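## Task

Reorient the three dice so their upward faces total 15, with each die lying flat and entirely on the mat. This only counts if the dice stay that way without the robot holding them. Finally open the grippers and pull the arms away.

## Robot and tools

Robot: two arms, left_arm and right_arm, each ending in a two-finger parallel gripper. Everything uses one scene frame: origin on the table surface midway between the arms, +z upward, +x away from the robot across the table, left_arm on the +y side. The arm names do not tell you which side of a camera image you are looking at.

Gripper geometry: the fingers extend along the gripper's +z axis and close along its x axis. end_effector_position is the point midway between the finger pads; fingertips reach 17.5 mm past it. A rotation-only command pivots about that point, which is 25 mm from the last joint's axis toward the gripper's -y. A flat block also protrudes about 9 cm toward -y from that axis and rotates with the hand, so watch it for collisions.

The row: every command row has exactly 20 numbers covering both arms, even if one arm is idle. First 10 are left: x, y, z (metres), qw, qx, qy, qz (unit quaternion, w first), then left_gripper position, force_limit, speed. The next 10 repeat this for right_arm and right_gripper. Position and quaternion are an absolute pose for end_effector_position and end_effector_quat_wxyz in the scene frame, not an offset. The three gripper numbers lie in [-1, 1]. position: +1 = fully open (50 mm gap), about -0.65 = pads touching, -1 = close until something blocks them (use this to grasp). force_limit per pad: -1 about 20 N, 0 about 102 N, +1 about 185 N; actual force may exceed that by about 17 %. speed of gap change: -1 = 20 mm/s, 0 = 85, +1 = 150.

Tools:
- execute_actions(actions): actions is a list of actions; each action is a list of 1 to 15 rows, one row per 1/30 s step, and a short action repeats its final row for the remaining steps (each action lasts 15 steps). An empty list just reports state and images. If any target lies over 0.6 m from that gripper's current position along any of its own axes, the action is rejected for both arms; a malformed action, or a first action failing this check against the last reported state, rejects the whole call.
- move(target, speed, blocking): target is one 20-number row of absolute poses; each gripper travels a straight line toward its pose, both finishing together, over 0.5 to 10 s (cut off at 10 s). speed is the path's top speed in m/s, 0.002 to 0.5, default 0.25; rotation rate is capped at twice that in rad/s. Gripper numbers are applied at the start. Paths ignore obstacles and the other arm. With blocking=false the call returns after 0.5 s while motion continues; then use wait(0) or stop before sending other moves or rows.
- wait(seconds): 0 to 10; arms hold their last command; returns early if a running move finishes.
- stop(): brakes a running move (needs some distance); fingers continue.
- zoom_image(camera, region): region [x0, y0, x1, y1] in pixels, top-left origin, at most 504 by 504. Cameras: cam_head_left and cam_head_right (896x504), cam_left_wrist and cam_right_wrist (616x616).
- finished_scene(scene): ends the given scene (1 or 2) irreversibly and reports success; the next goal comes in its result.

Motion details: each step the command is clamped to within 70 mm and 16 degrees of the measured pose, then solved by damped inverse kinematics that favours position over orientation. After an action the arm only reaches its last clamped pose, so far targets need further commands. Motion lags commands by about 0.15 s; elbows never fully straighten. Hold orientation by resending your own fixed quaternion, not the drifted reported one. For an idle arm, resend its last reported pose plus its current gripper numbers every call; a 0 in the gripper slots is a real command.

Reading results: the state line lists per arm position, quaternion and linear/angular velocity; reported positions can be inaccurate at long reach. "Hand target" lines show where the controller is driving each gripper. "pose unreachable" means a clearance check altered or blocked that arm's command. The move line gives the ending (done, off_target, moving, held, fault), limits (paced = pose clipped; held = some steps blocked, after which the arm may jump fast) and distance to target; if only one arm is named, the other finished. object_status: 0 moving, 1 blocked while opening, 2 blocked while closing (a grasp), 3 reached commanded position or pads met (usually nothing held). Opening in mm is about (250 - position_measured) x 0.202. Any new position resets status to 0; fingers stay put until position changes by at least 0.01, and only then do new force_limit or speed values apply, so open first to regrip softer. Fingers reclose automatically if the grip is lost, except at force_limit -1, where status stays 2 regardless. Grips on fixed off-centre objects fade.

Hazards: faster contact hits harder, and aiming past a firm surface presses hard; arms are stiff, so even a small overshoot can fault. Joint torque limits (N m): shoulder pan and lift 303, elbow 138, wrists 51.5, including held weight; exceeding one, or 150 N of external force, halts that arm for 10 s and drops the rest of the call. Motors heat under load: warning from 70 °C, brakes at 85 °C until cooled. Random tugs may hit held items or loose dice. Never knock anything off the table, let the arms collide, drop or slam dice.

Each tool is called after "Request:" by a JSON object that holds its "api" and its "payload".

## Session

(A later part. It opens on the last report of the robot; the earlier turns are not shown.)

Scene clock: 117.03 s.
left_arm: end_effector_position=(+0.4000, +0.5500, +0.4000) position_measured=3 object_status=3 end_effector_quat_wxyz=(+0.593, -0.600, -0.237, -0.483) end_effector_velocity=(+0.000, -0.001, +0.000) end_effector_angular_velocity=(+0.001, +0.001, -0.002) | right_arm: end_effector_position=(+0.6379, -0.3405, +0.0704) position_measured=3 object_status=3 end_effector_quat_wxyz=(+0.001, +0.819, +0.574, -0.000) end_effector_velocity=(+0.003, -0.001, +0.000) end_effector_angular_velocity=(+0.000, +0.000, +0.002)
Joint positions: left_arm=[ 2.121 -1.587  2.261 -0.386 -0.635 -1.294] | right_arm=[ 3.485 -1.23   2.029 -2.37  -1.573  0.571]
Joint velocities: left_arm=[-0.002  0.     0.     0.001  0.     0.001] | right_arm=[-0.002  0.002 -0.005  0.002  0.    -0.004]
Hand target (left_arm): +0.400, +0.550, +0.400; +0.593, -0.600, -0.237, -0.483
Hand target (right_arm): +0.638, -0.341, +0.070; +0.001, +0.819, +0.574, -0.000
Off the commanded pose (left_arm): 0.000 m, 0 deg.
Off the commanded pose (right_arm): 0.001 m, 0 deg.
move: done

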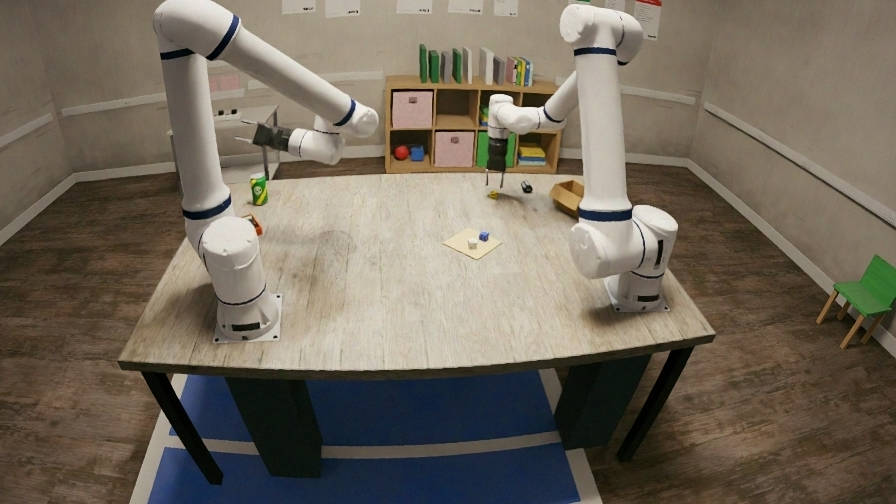

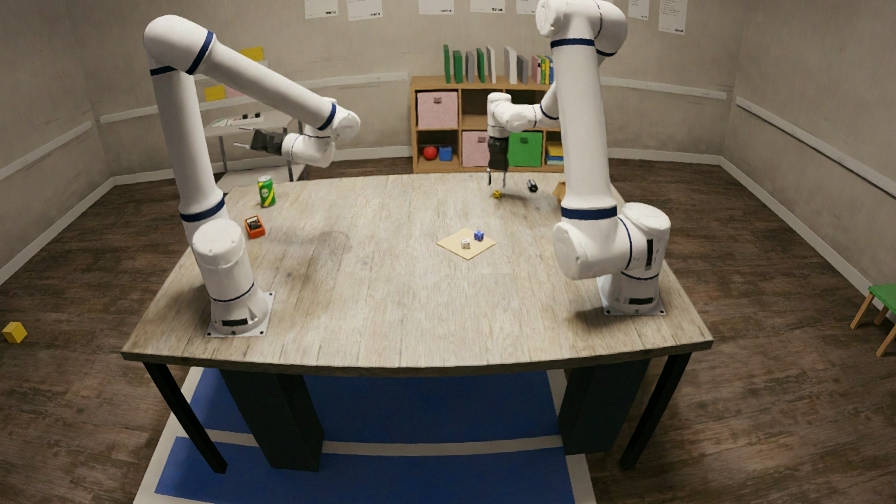

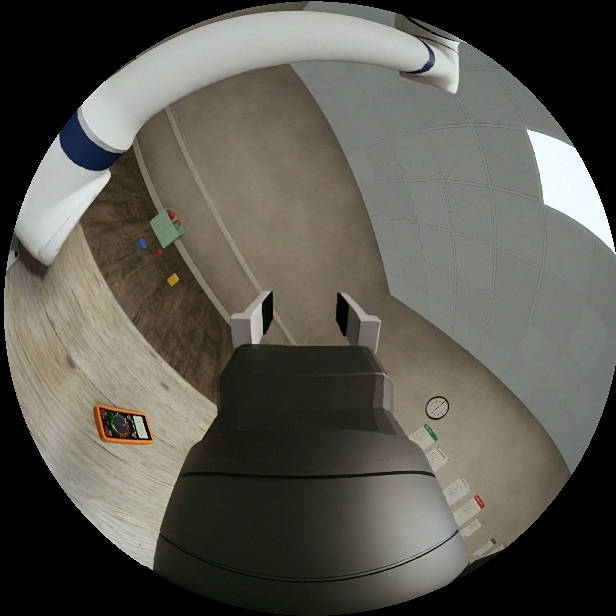

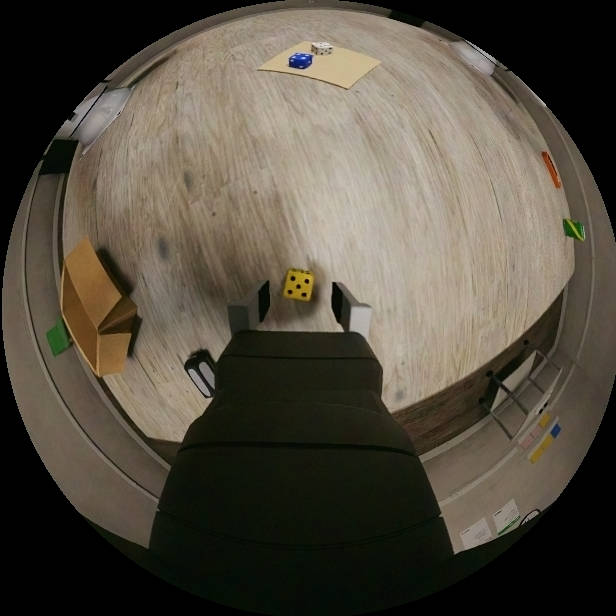

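Request:
{"api": "move", "payload": {"target": [0.4,0.55,0.4,0.593,-0.6,-0.237,-0.483,1,0,0,0.636,-0.342,0.024,0,0.866,0.5,0,1,-0.5,0], "speed": 0.08}}

Request:
{"api": "move", "payload": {"target": [0.4,0.55,0.4,0.593,-0.6,-0.237,-0.483,1,0,0,0.636,-0.342,0.024,0,0.866,0.5,0,-1,-0.5,0]}}

Request:
{"api": "move", "payload": {"target": [0.4,0.55,0.4,0.593,-0.6,-0.237,-0.483,1,0,0,0.61,-0.33,0.065,0,0.819,0.574,0,-1,-0.5,0]}}

Request:
{"api": "move", "payload": {"target": [0.4,0.55,0.4,0.593,-0.6,-0.237,-0.483,1,0,0,0.328,-0.184,0.06,0,0.383,0.924,0,-1,-0.5,0], "speed": 0.4}}

Request:
{"api": "move", "payload": {"target": [0.4,0.55,0.4,0.593,-0.6,-0.237,-0.483,1,0,0,0.328,-0.184,0.0275,0,0.383,0.924,0,-1,-0.5,0], "speed": 0.04}}

Scene clock: 131.43 s.
left_arm: end_effector_position=(+0.4000, +0.5500, +0.4000) position_measured=3 object_status=3 end_effector_quat_wxyz=(+0.593, -0.600, -0.237, -0.483) end_effector_velocity=(+0.000, -0.000, -0.000) end_effector_angular_velocity=(-0.000, -0.001, -0.001) | right_arm: end_effector_position=(+0.6361, -0.3420, +0.0242) position_measured=3 object_status=3 end_effector_quat_wxyz=(+0.000, +0.866, +0.500, -0.000) end_effector_velocity=(-0.001, +0.001, -0.003) end_effector_angular_velocity=(+0.000, +0.000, -0.008)
Joint positions: left_arm=[ 2.121 -1.587  2.261 -0.386 -0.635 -1.294] | right_arm=[ 3.478 -1.174  2.062 -2.458 -1.571  0.738]
Joint velocities: left_arm=[-0.001  0.     0.     0.     0.    -0.001] | right_arm=[ 0.001  0.003  0.003 -0.005  0.     0.009]
Hand target (left_arm): +0.400, +0.550, +0.400; +0.593, -0.600, -0.237, -0.483
Hand target (right_arm): +0.636, -0.342, +0.024; +0.000, +0.866, +0.500, -0.000
Off the commanded pose (left_arm): 0.000 m, 0 deg.
Off the commanded pose (right_arm): 0.000 m, 0 deg.
move: done

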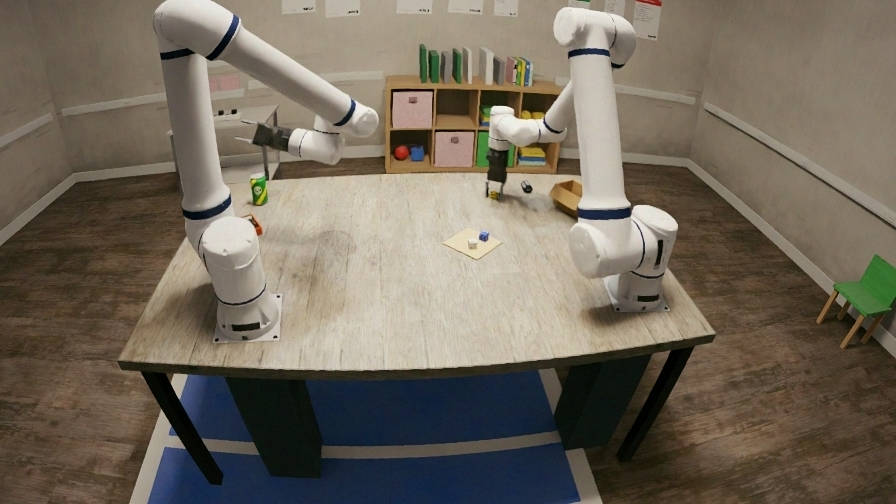

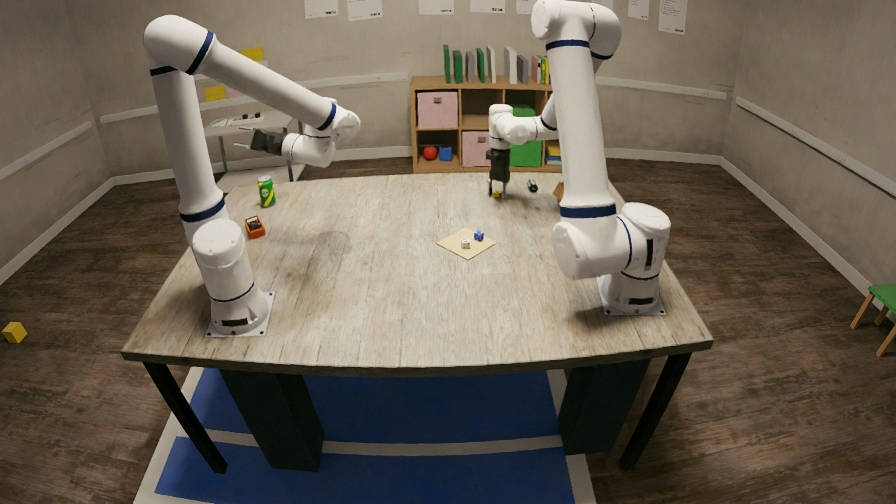

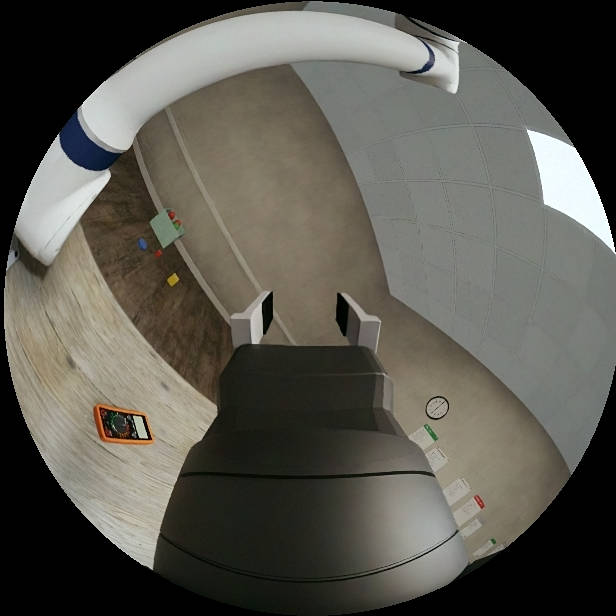

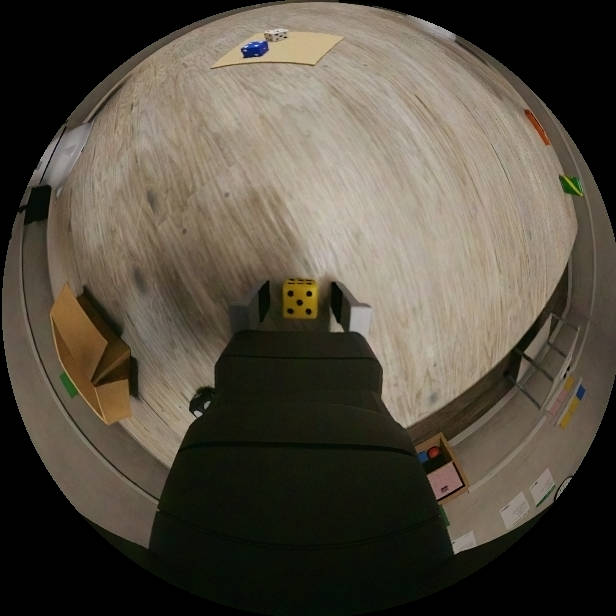

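Scene clock: 132.13 s.
left_arm: end_effector_position=(+0.4000, +0.5500, +0.4000) position_measured=3 object_status=3 end_effector_quat_wxyz=(+0.593, -0.600, -0.237, -0.483) end_effector_velocity=(+0.000, -0.000, +0.000) end_effector_angular_velocity=(-0.000, -0.001, -0.001) | right_arm: end_effector_position=(+0.6360, -0.3420, +0.0240) position_measured=131 object_status=2 end_effector_quat_wxyz=(+0.000, +0.866, +0.500, +0.000) end_effector_velocity=(+0.000, +0.000, +0.000) end_effector_angular_velocity=(+0.000, -0.000, -0.002)
Joint positions: left_arm=[ 2.121 -1.587  2.261 -0.386 -0.635 -1.294] | right_arm=[ 3.478 -1.174  2.062 -2.459 -1.571  0.739]
Joint velocities: left_arm=[-0.    -0.    -0.     0.     0.    -0.001] | right_arm=[ 0.    -0.    -0.001  0.001  0.     0.002]
Hand target (left_arm): +0.400, +0.550, +0.400; +0.593, -0.600, -0.237, -0.483
Hand target (right_arm): +0.636, -0.342, +0.024; +0.000, +0.866, +0.500, -0.000
Off the commanded pose (left_arm): 0.000 m, 0 deg.
Off the commanded pose (right_arm): 0.000 m, 0 deg.
move: done

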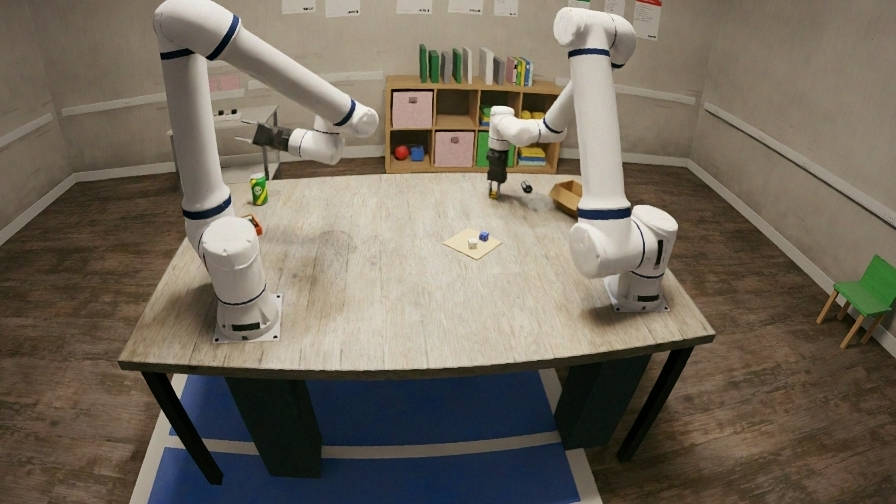

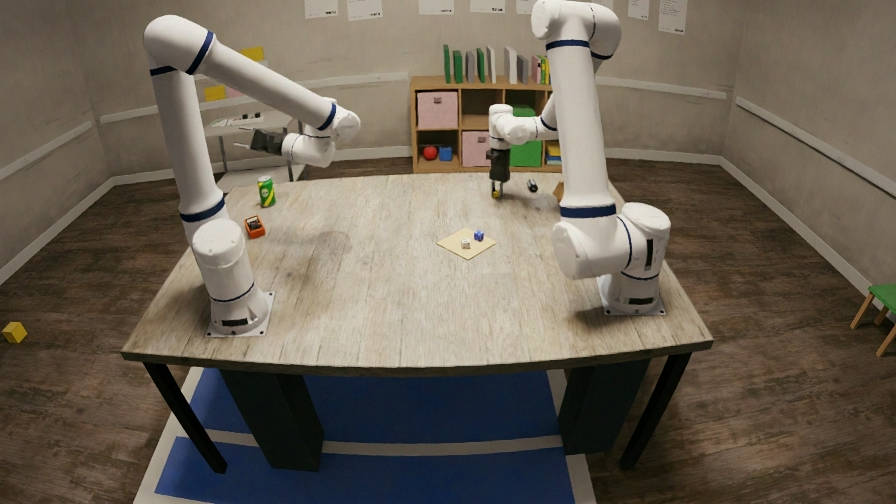

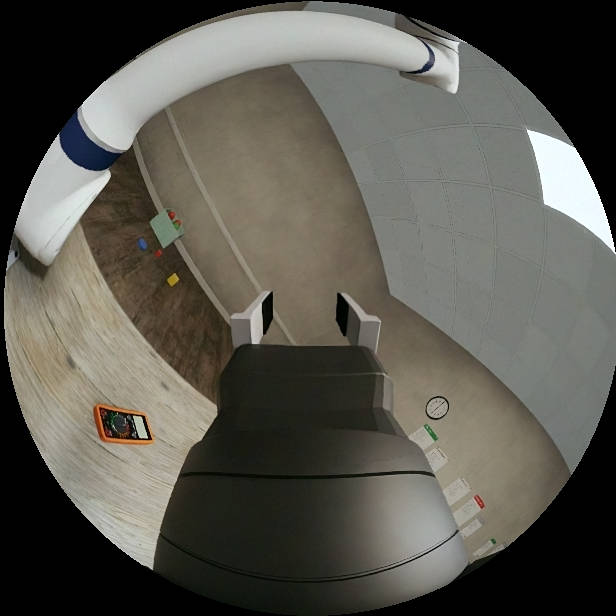

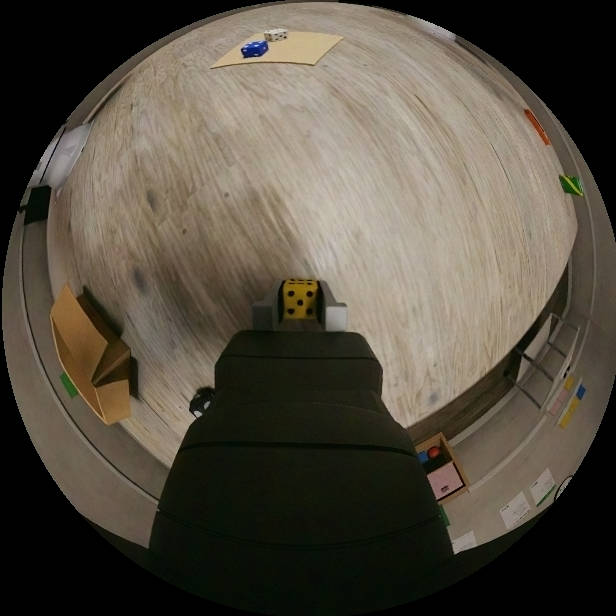

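Scene clock: 133.03 s.
left_arm: end_effector_position=(+0.4000, +0.5500, +0.4000) position_measured=3 object_status=3 end_effector_quat_wxyz=(+0.593, -0.600, -0.237, -0.483) end_effector_velocity=(-0.000, +0.000, +0.000) end_effector_angular_velocity=(+0.000, +0.000, +0.001) | right_arm: end_effector_position=(+0.6100, -0.3300, +0.0648) position_measured=131 object_status=2 end_effector_quat_wxyz=(-0.000, +0.819, +0.574, +0.000) end_effector_velocity=(-0.001, +0.001, +0.001) end_effector_angular_velocity=(+0.001, +0.001, +0.008)
Joint positions: left_arm=[ 2.121 -1.587  2.261 -0.386 -0.635 -1.294] | right_arm=[ 3.507 -1.249  2.071 -2.393 -1.571  0.594]
Joint velocities: left_arm=[ 0.001 -0.    -0.    -0.    -0.     0.   ] | right_arm=[ 0.001 -0.002  0.     0.003  0.001 -0.006]
Hand target (left_arm): +0.400, +0.550, +0.400; +0.593, -0.600, -0.237, -0.483
Hand target (right_arm): +0.610, -0.330, +0.065; -0.000, +0.819, +0.574, +0.000
Off the commanded pose (left_arm): 0.000 m, 0 deg.
Off the commanded pose (right_arm): 0.000 m, 0 deg.
move: done

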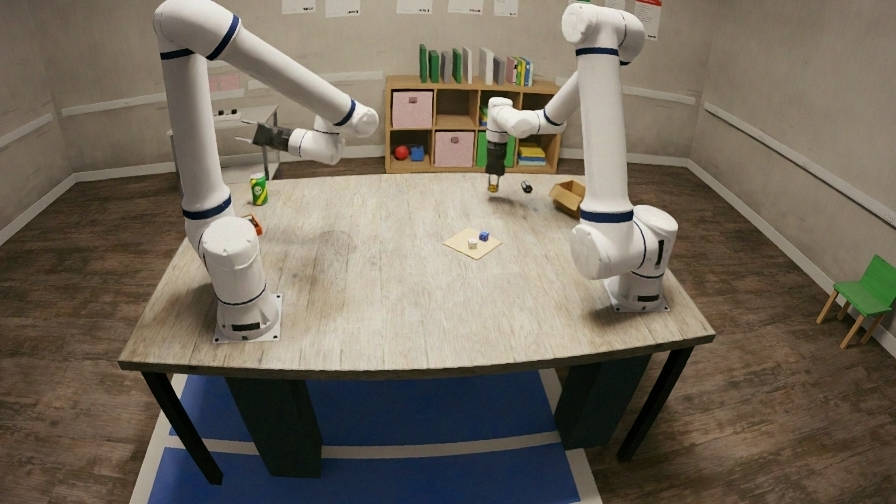

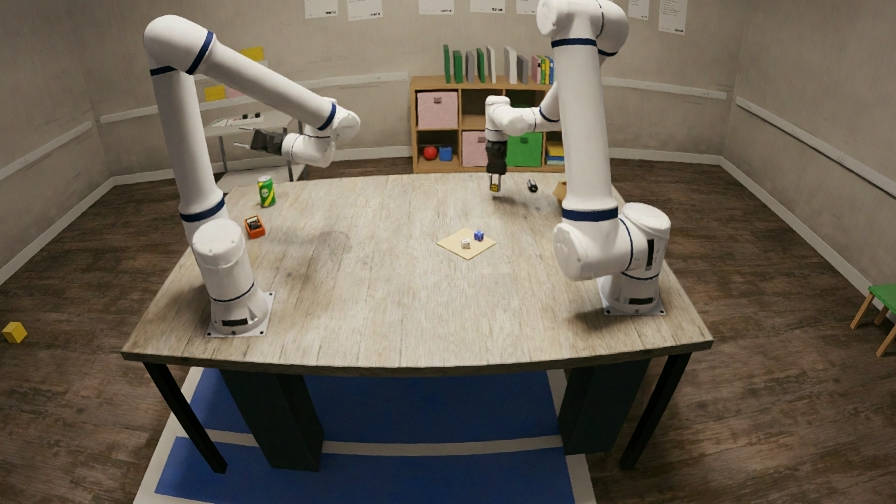

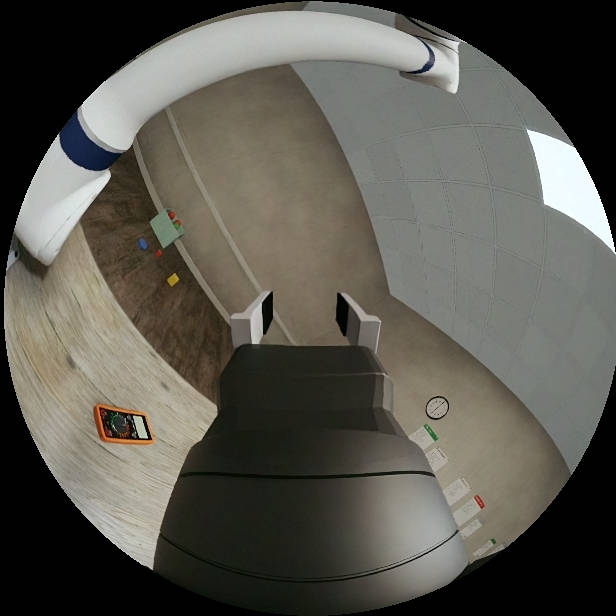

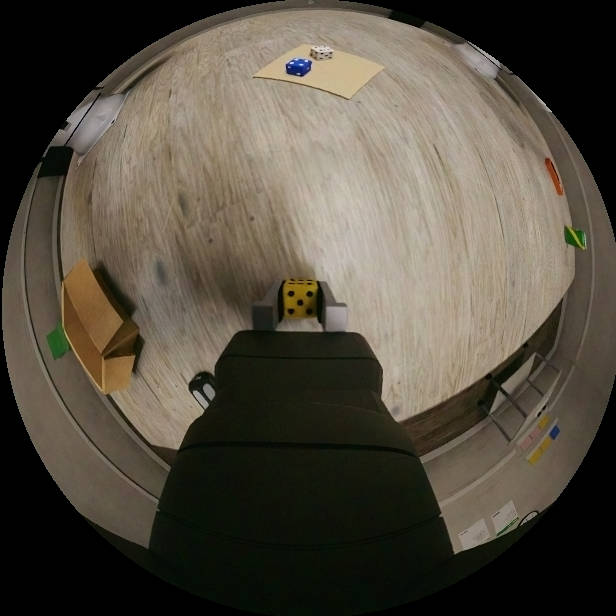

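Scene clock: 135.07 s.
left_arm: end_effector_position=(+0.4000, +0.5500, +0.4000) position_measured=3 object_status=3 end_effector_quat_wxyz=(+0.593, -0.600, -0.237, -0.483) end_effector_velocity=(+0.000, -0.000, +0.000) end_effector_angular_velocity=(+0.000, +0.001, -0.001) | right_arm: end_effector_position=(+0.3279, -0.1834, +0.0597) position_measured=131 object_status=2 end_effector_quat_wxyz=(-0.001, +0.383, +0.924, +0.001) end_effector_velocity=(-0.002, +0.002, +0.001) end_effector_angular_velocity=(+0.001, -0.001, +0.009)
Joint positions: left_arm=[ 2.121 -1.587  2.261 -0.386 -0.635 -1.294] | right_arm=[ 3.947 -1.377  2.266 -2.46  -1.568 -0.1  ]
Joint velocities: left_arm=[-0.001 -0.    -0.     0.     0.     0.001] | right_arm=[ 0.004 -0.001 -0.     0.     0.    -0.005]
Hand target (left_arm): +0.400, +0.550, +0.400; +0.593, -0.600, -0.237, -0.483
Hand target (right_arm): +0.328, -0.183, +0.060; -0.001, +0.383, +0.924, +0.001
Off the commanded pose (left_arm): 0.000 m, 0 deg.
Off the commanded pose (right_arm): 0.001 m, 0 deg.
move: done

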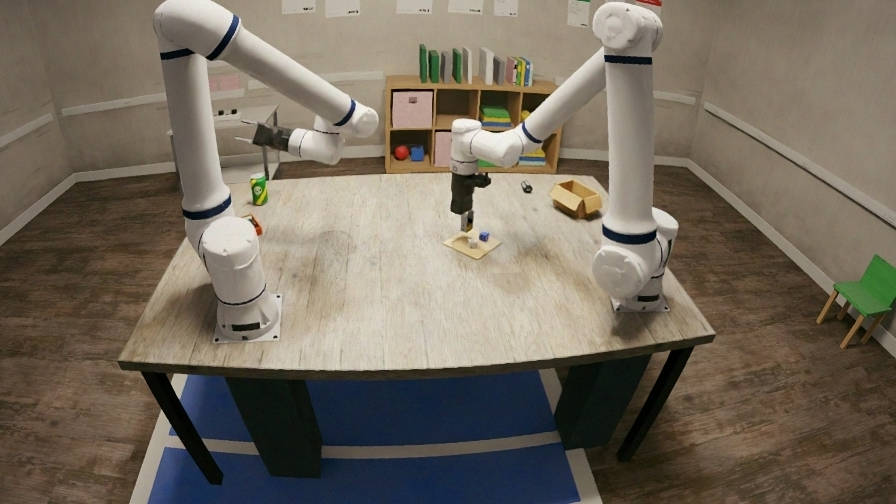

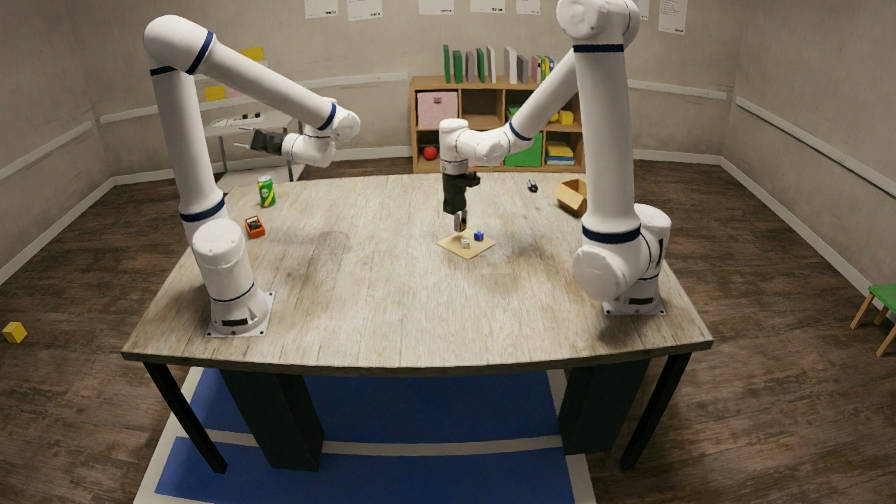

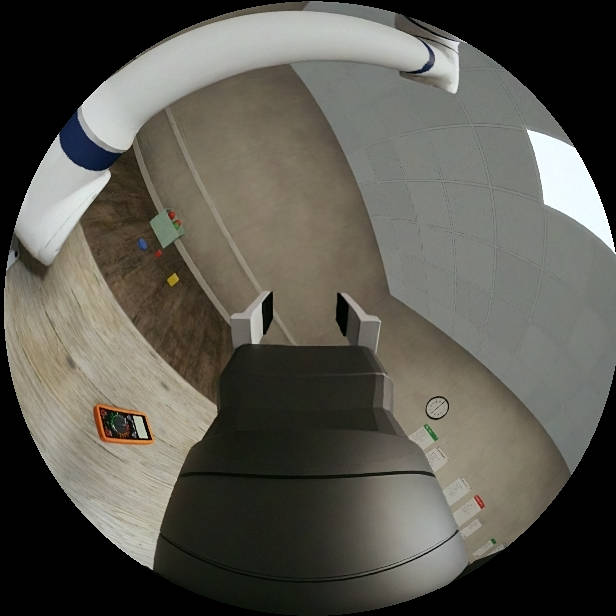

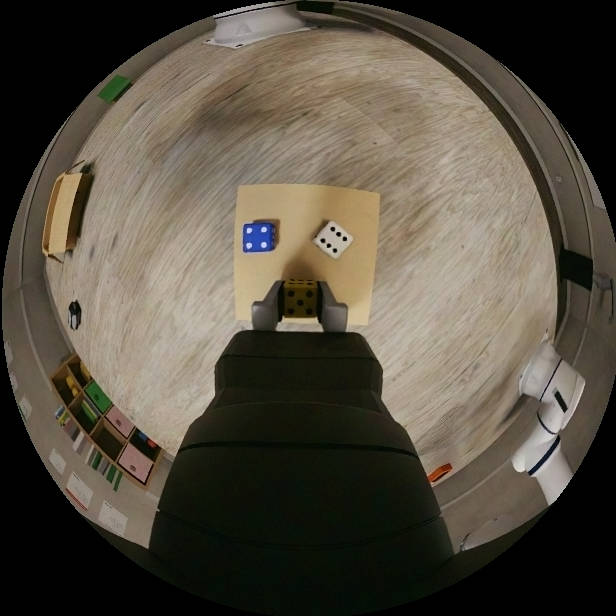

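Scene clock: 136.20 s.
left_arm: end_effector_position=(+0.4000, +0.5500, +0.4000) position_measured=3 object_status=3 end_effector_quat_wxyz=(+0.593, -0.600, -0.237, -0.483) end_effector_velocity=(-0.000, +0.000, +0.000) end_effector_angular_velocity=(-0.000, -0.001, +0.000) | right_arm: end_effector_position=(+0.3281, -0.1839, +0.0278) position_measured=131 object_status=2 end_effector_quat_wxyz=(-0.000, +0.383, +0.924, +0.000) end_effector_velocity=(-0.000, -0.001, -0.003) end_effector_angular_velocity=(-0.000, +0.001, +0.000)
Joint positions: left_arm=[ 2.121 -1.587  2.261 -0.386 -0.635 -1.294] | right_arm=[ 3.947 -1.323  2.284 -2.532 -1.571 -0.1  ]
Joint velocities: left_arm=[ 0.    -0.    -0.     0.    -0.    -0.001] | right_arm=[-0.     0.004  0.002 -0.006  0.    -0.001]
Hand target (left_arm): +0.400, +0.550, +0.400; +0.593, -0.600, -0.237, -0.483
Hand target (right_arm): +0.328, -0.184, +0.027; -0.000, +0.383, +0.924, -0.000
Off the commanded pose (left_arm): 0.000 m, 0 deg.
Off the commanded pose (right_arm): 0.000 m, 0 deg.
move: done

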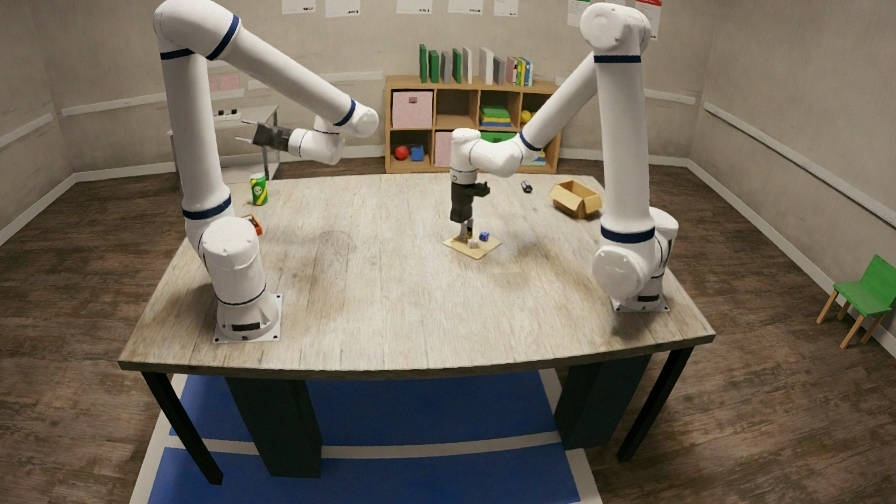

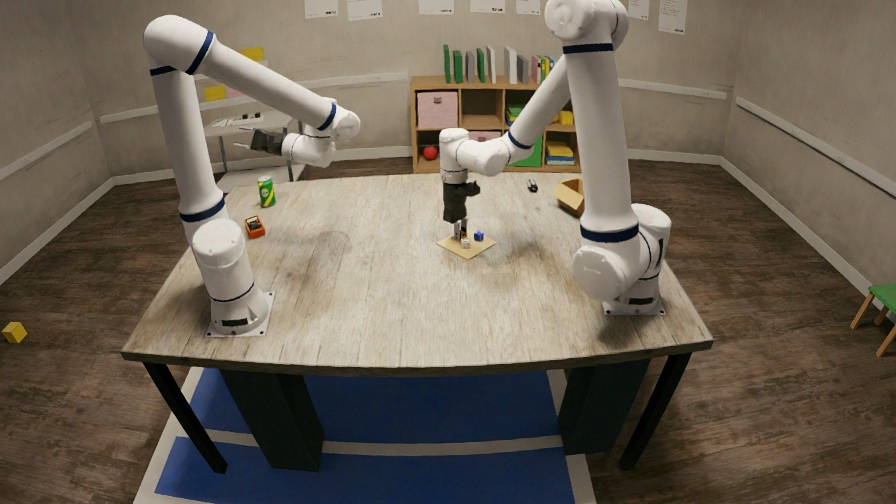

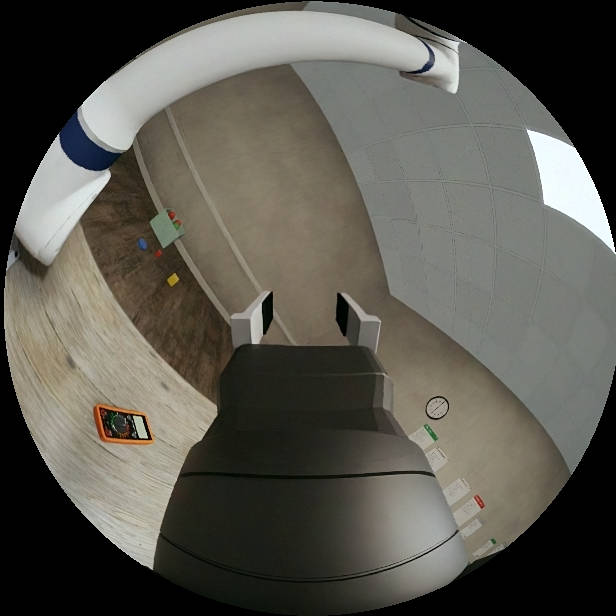

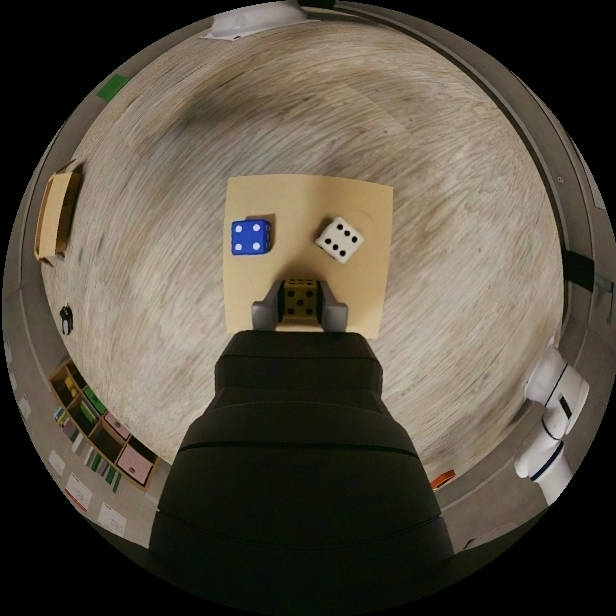

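Request:
{"api": "move", "payload": {"target": [0.4,0.55,0.4,0.593,-0.6,-0.237,-0.483,1,0,0,0.328,-0.184,0.0275,0,0.383,0.924,0,1,-0.5,0]}}

Request:
{"api": "move", "payload": {"target": [0.4,0.55,0.4,0.593,-0.6,-0.237,-0.483,1,0,0,0.345,-0.167,0.17,0,0.383,0.924,0,1,-0.5,0]}}

Scene clock: 143.27 s.
left_arm: end_effector_position=(+0.4000, +0.5500, +0.4000) position_measured=3 object_status=3 end_effector_quat_wxyz=(+0.593, -0.600, -0.237, -0.483) end_effector_velocity=(-0.000, +0.000, -0.000) end_effector_angular_velocity=(-0.000, -0.001, +0.001) | right_arm: end_effector_position=(+0.3280, -0.1840, +0.0274) position_measured=3 object_status=3 end_effector_quat_wxyz=(-0.000, +0.383, +0.924, -0.000) end_effector_velocity=(+0.000, +0.001, +0.001) end_effector_angular_velocity=(+0.001, -0.002, +0.002)
Joint positions: left_arm=[ 2.121 -1.587  2.261 -0.386 -0.635 -1.294] | right_arm=[ 3.947 -1.322  2.284 -2.532 -1.571 -0.1  ]
Joint velocities: left_arm=[ 0.001  0.     0.    -0.    -0.001 -0.001] | right_arm=[ 0.001 -0.001 -0.001 -0.001  0.    -0.001]
Hand target (left_arm): +0.400, +0.550, +0.400; +0.593, -0.600, -0.237, -0.483
Hand target (right_arm): +0.328, -0.184, +0.027; +0.000, +0.383, +0.924, -0.000
Off the commanded pose (left_arm): 0.000 m, 0 deg.
Off the commanded pose (right_arm): 0.000 m, 0 deg.
move: done

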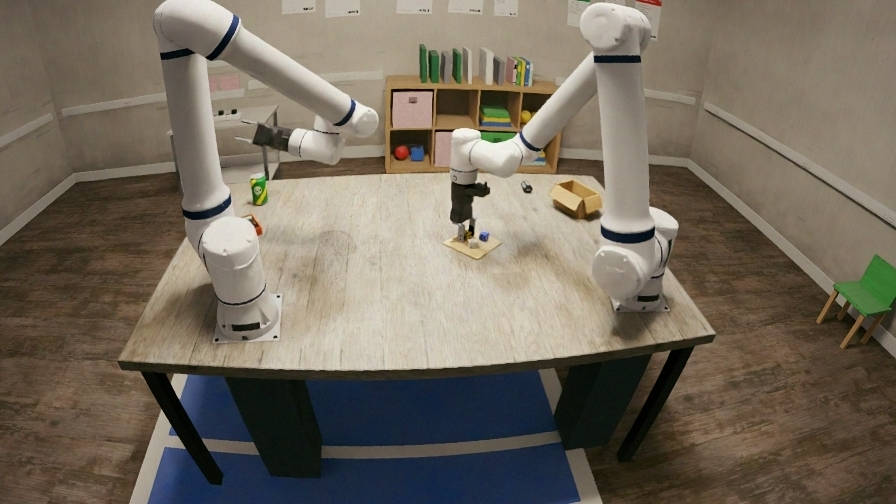

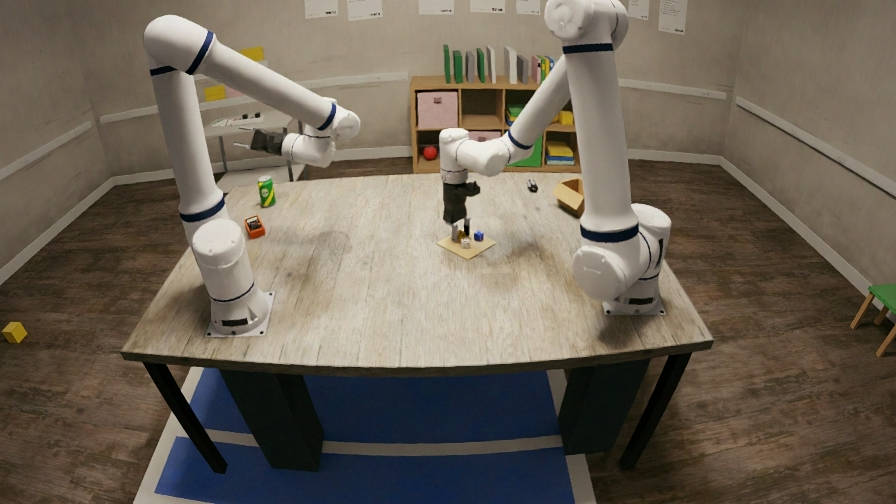

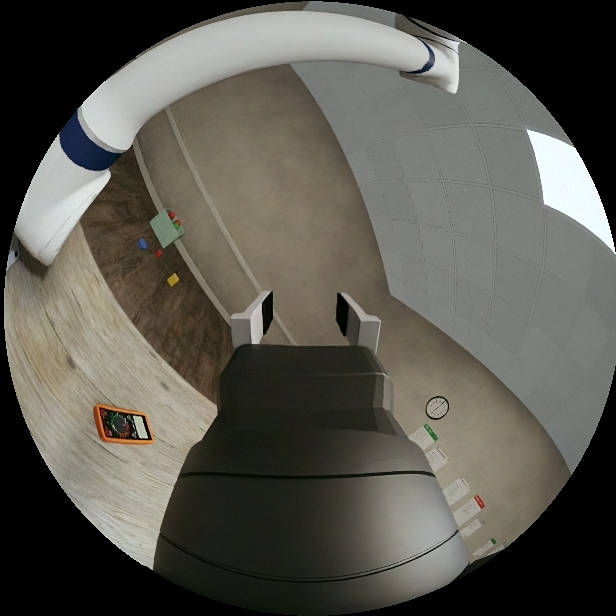

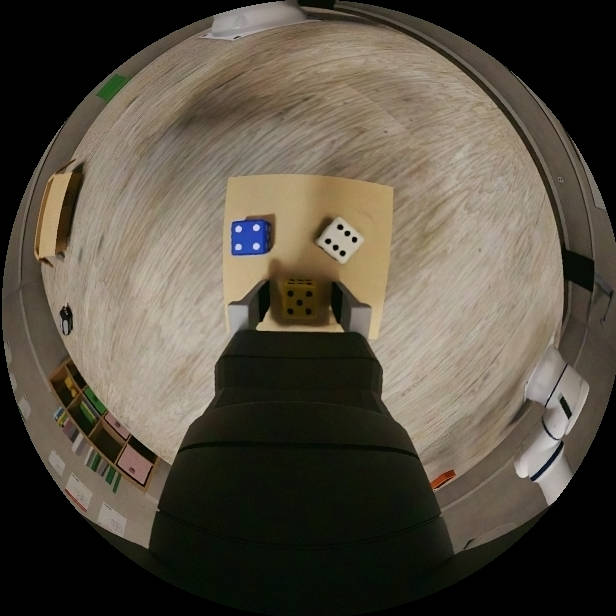

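Scene clock: 144.43 s.
left_arm: end_effector_position=(+0.4000, +0.5500, +0.4000) position_measured=3 object_status=3 end_effector_quat_wxyz=(+0.593, -0.600, -0.237, -0.483) end_effector_velocity=(-0.000, -0.000, -0.000) end_effector_angular_velocity=(-0.001, -0.001, -0.000) | right_arm: end_effector_position=(+0.3446, -0.1673, +0.1699) position_measured=3 object_status=3 end_effector_quat_wxyz=(-0.000, +0.383, +0.924, +0.000) end_effector_velocity=(-0.000, -0.000, +0.002) end_effector_angular_velocity=(-0.001, +0.001, -0.001)
Joint positions: left_arm=[ 2.121 -1.587  2.261 -0.386 -0.635 -1.294] | right_arm=[ 3.951 -1.496  2.141 -2.215 -1.571 -0.097]
Joint velocities: left_arm=[-0.001 -0.    -0.    -0.001 -0.     0.   ] | right_arm=[-0.    -0.003 -0.002  0.006 -0.     0.   ]
Hand target (left_arm): +0.400, +0.550, +0.400; +0.593, -0.600, -0.237, -0.483
Hand target (right_arm): +0.345, -0.167, +0.170; -0.000, +0.383, +0.924, +0.000
Off the commanded pose (left_arm): 0.000 m, 0 deg.
Off the commanded pose (right_arm): 0.000 m, 0 deg.
move: done

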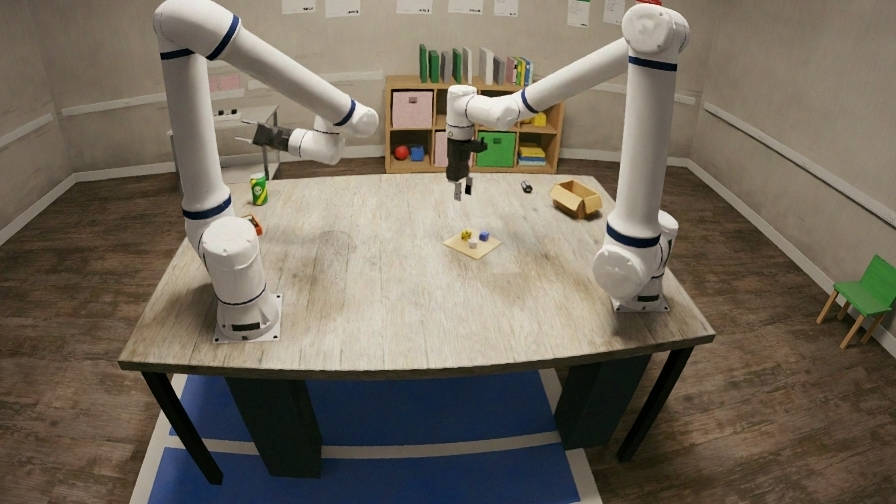

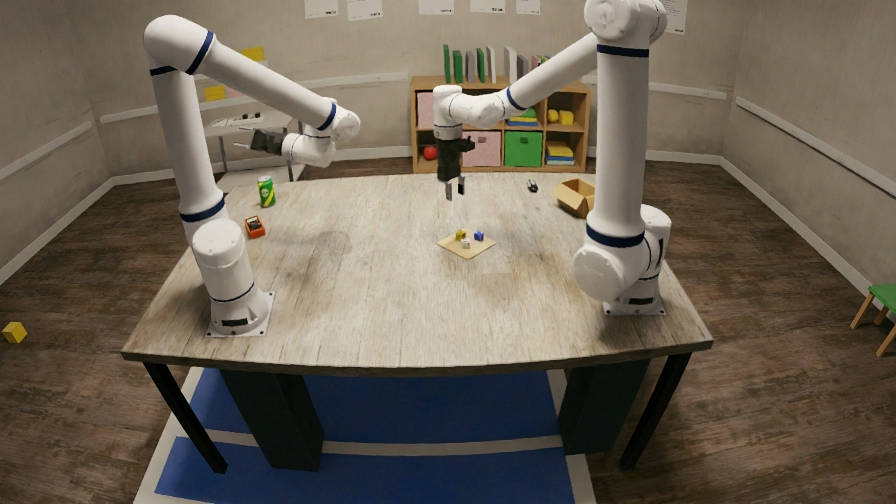

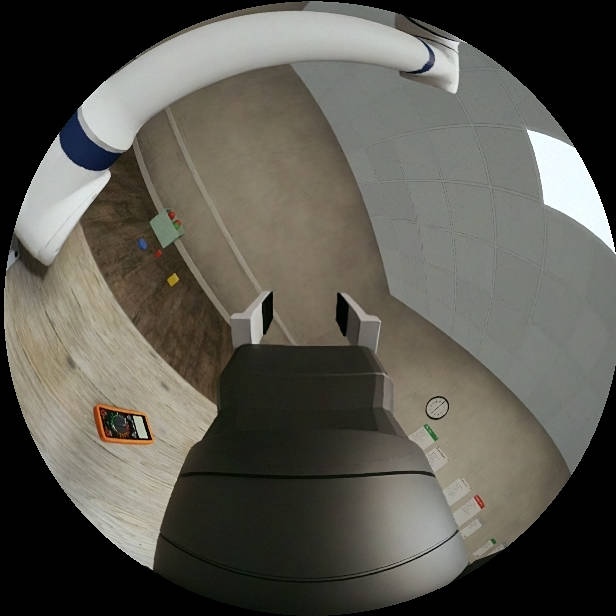

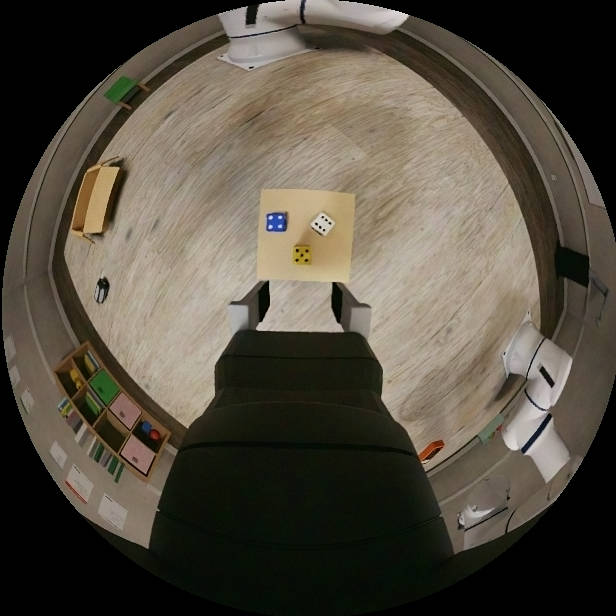

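Request:
{"api": "finished_scene", "payload": {"scene": 2}}

The scene is finished: the task was done.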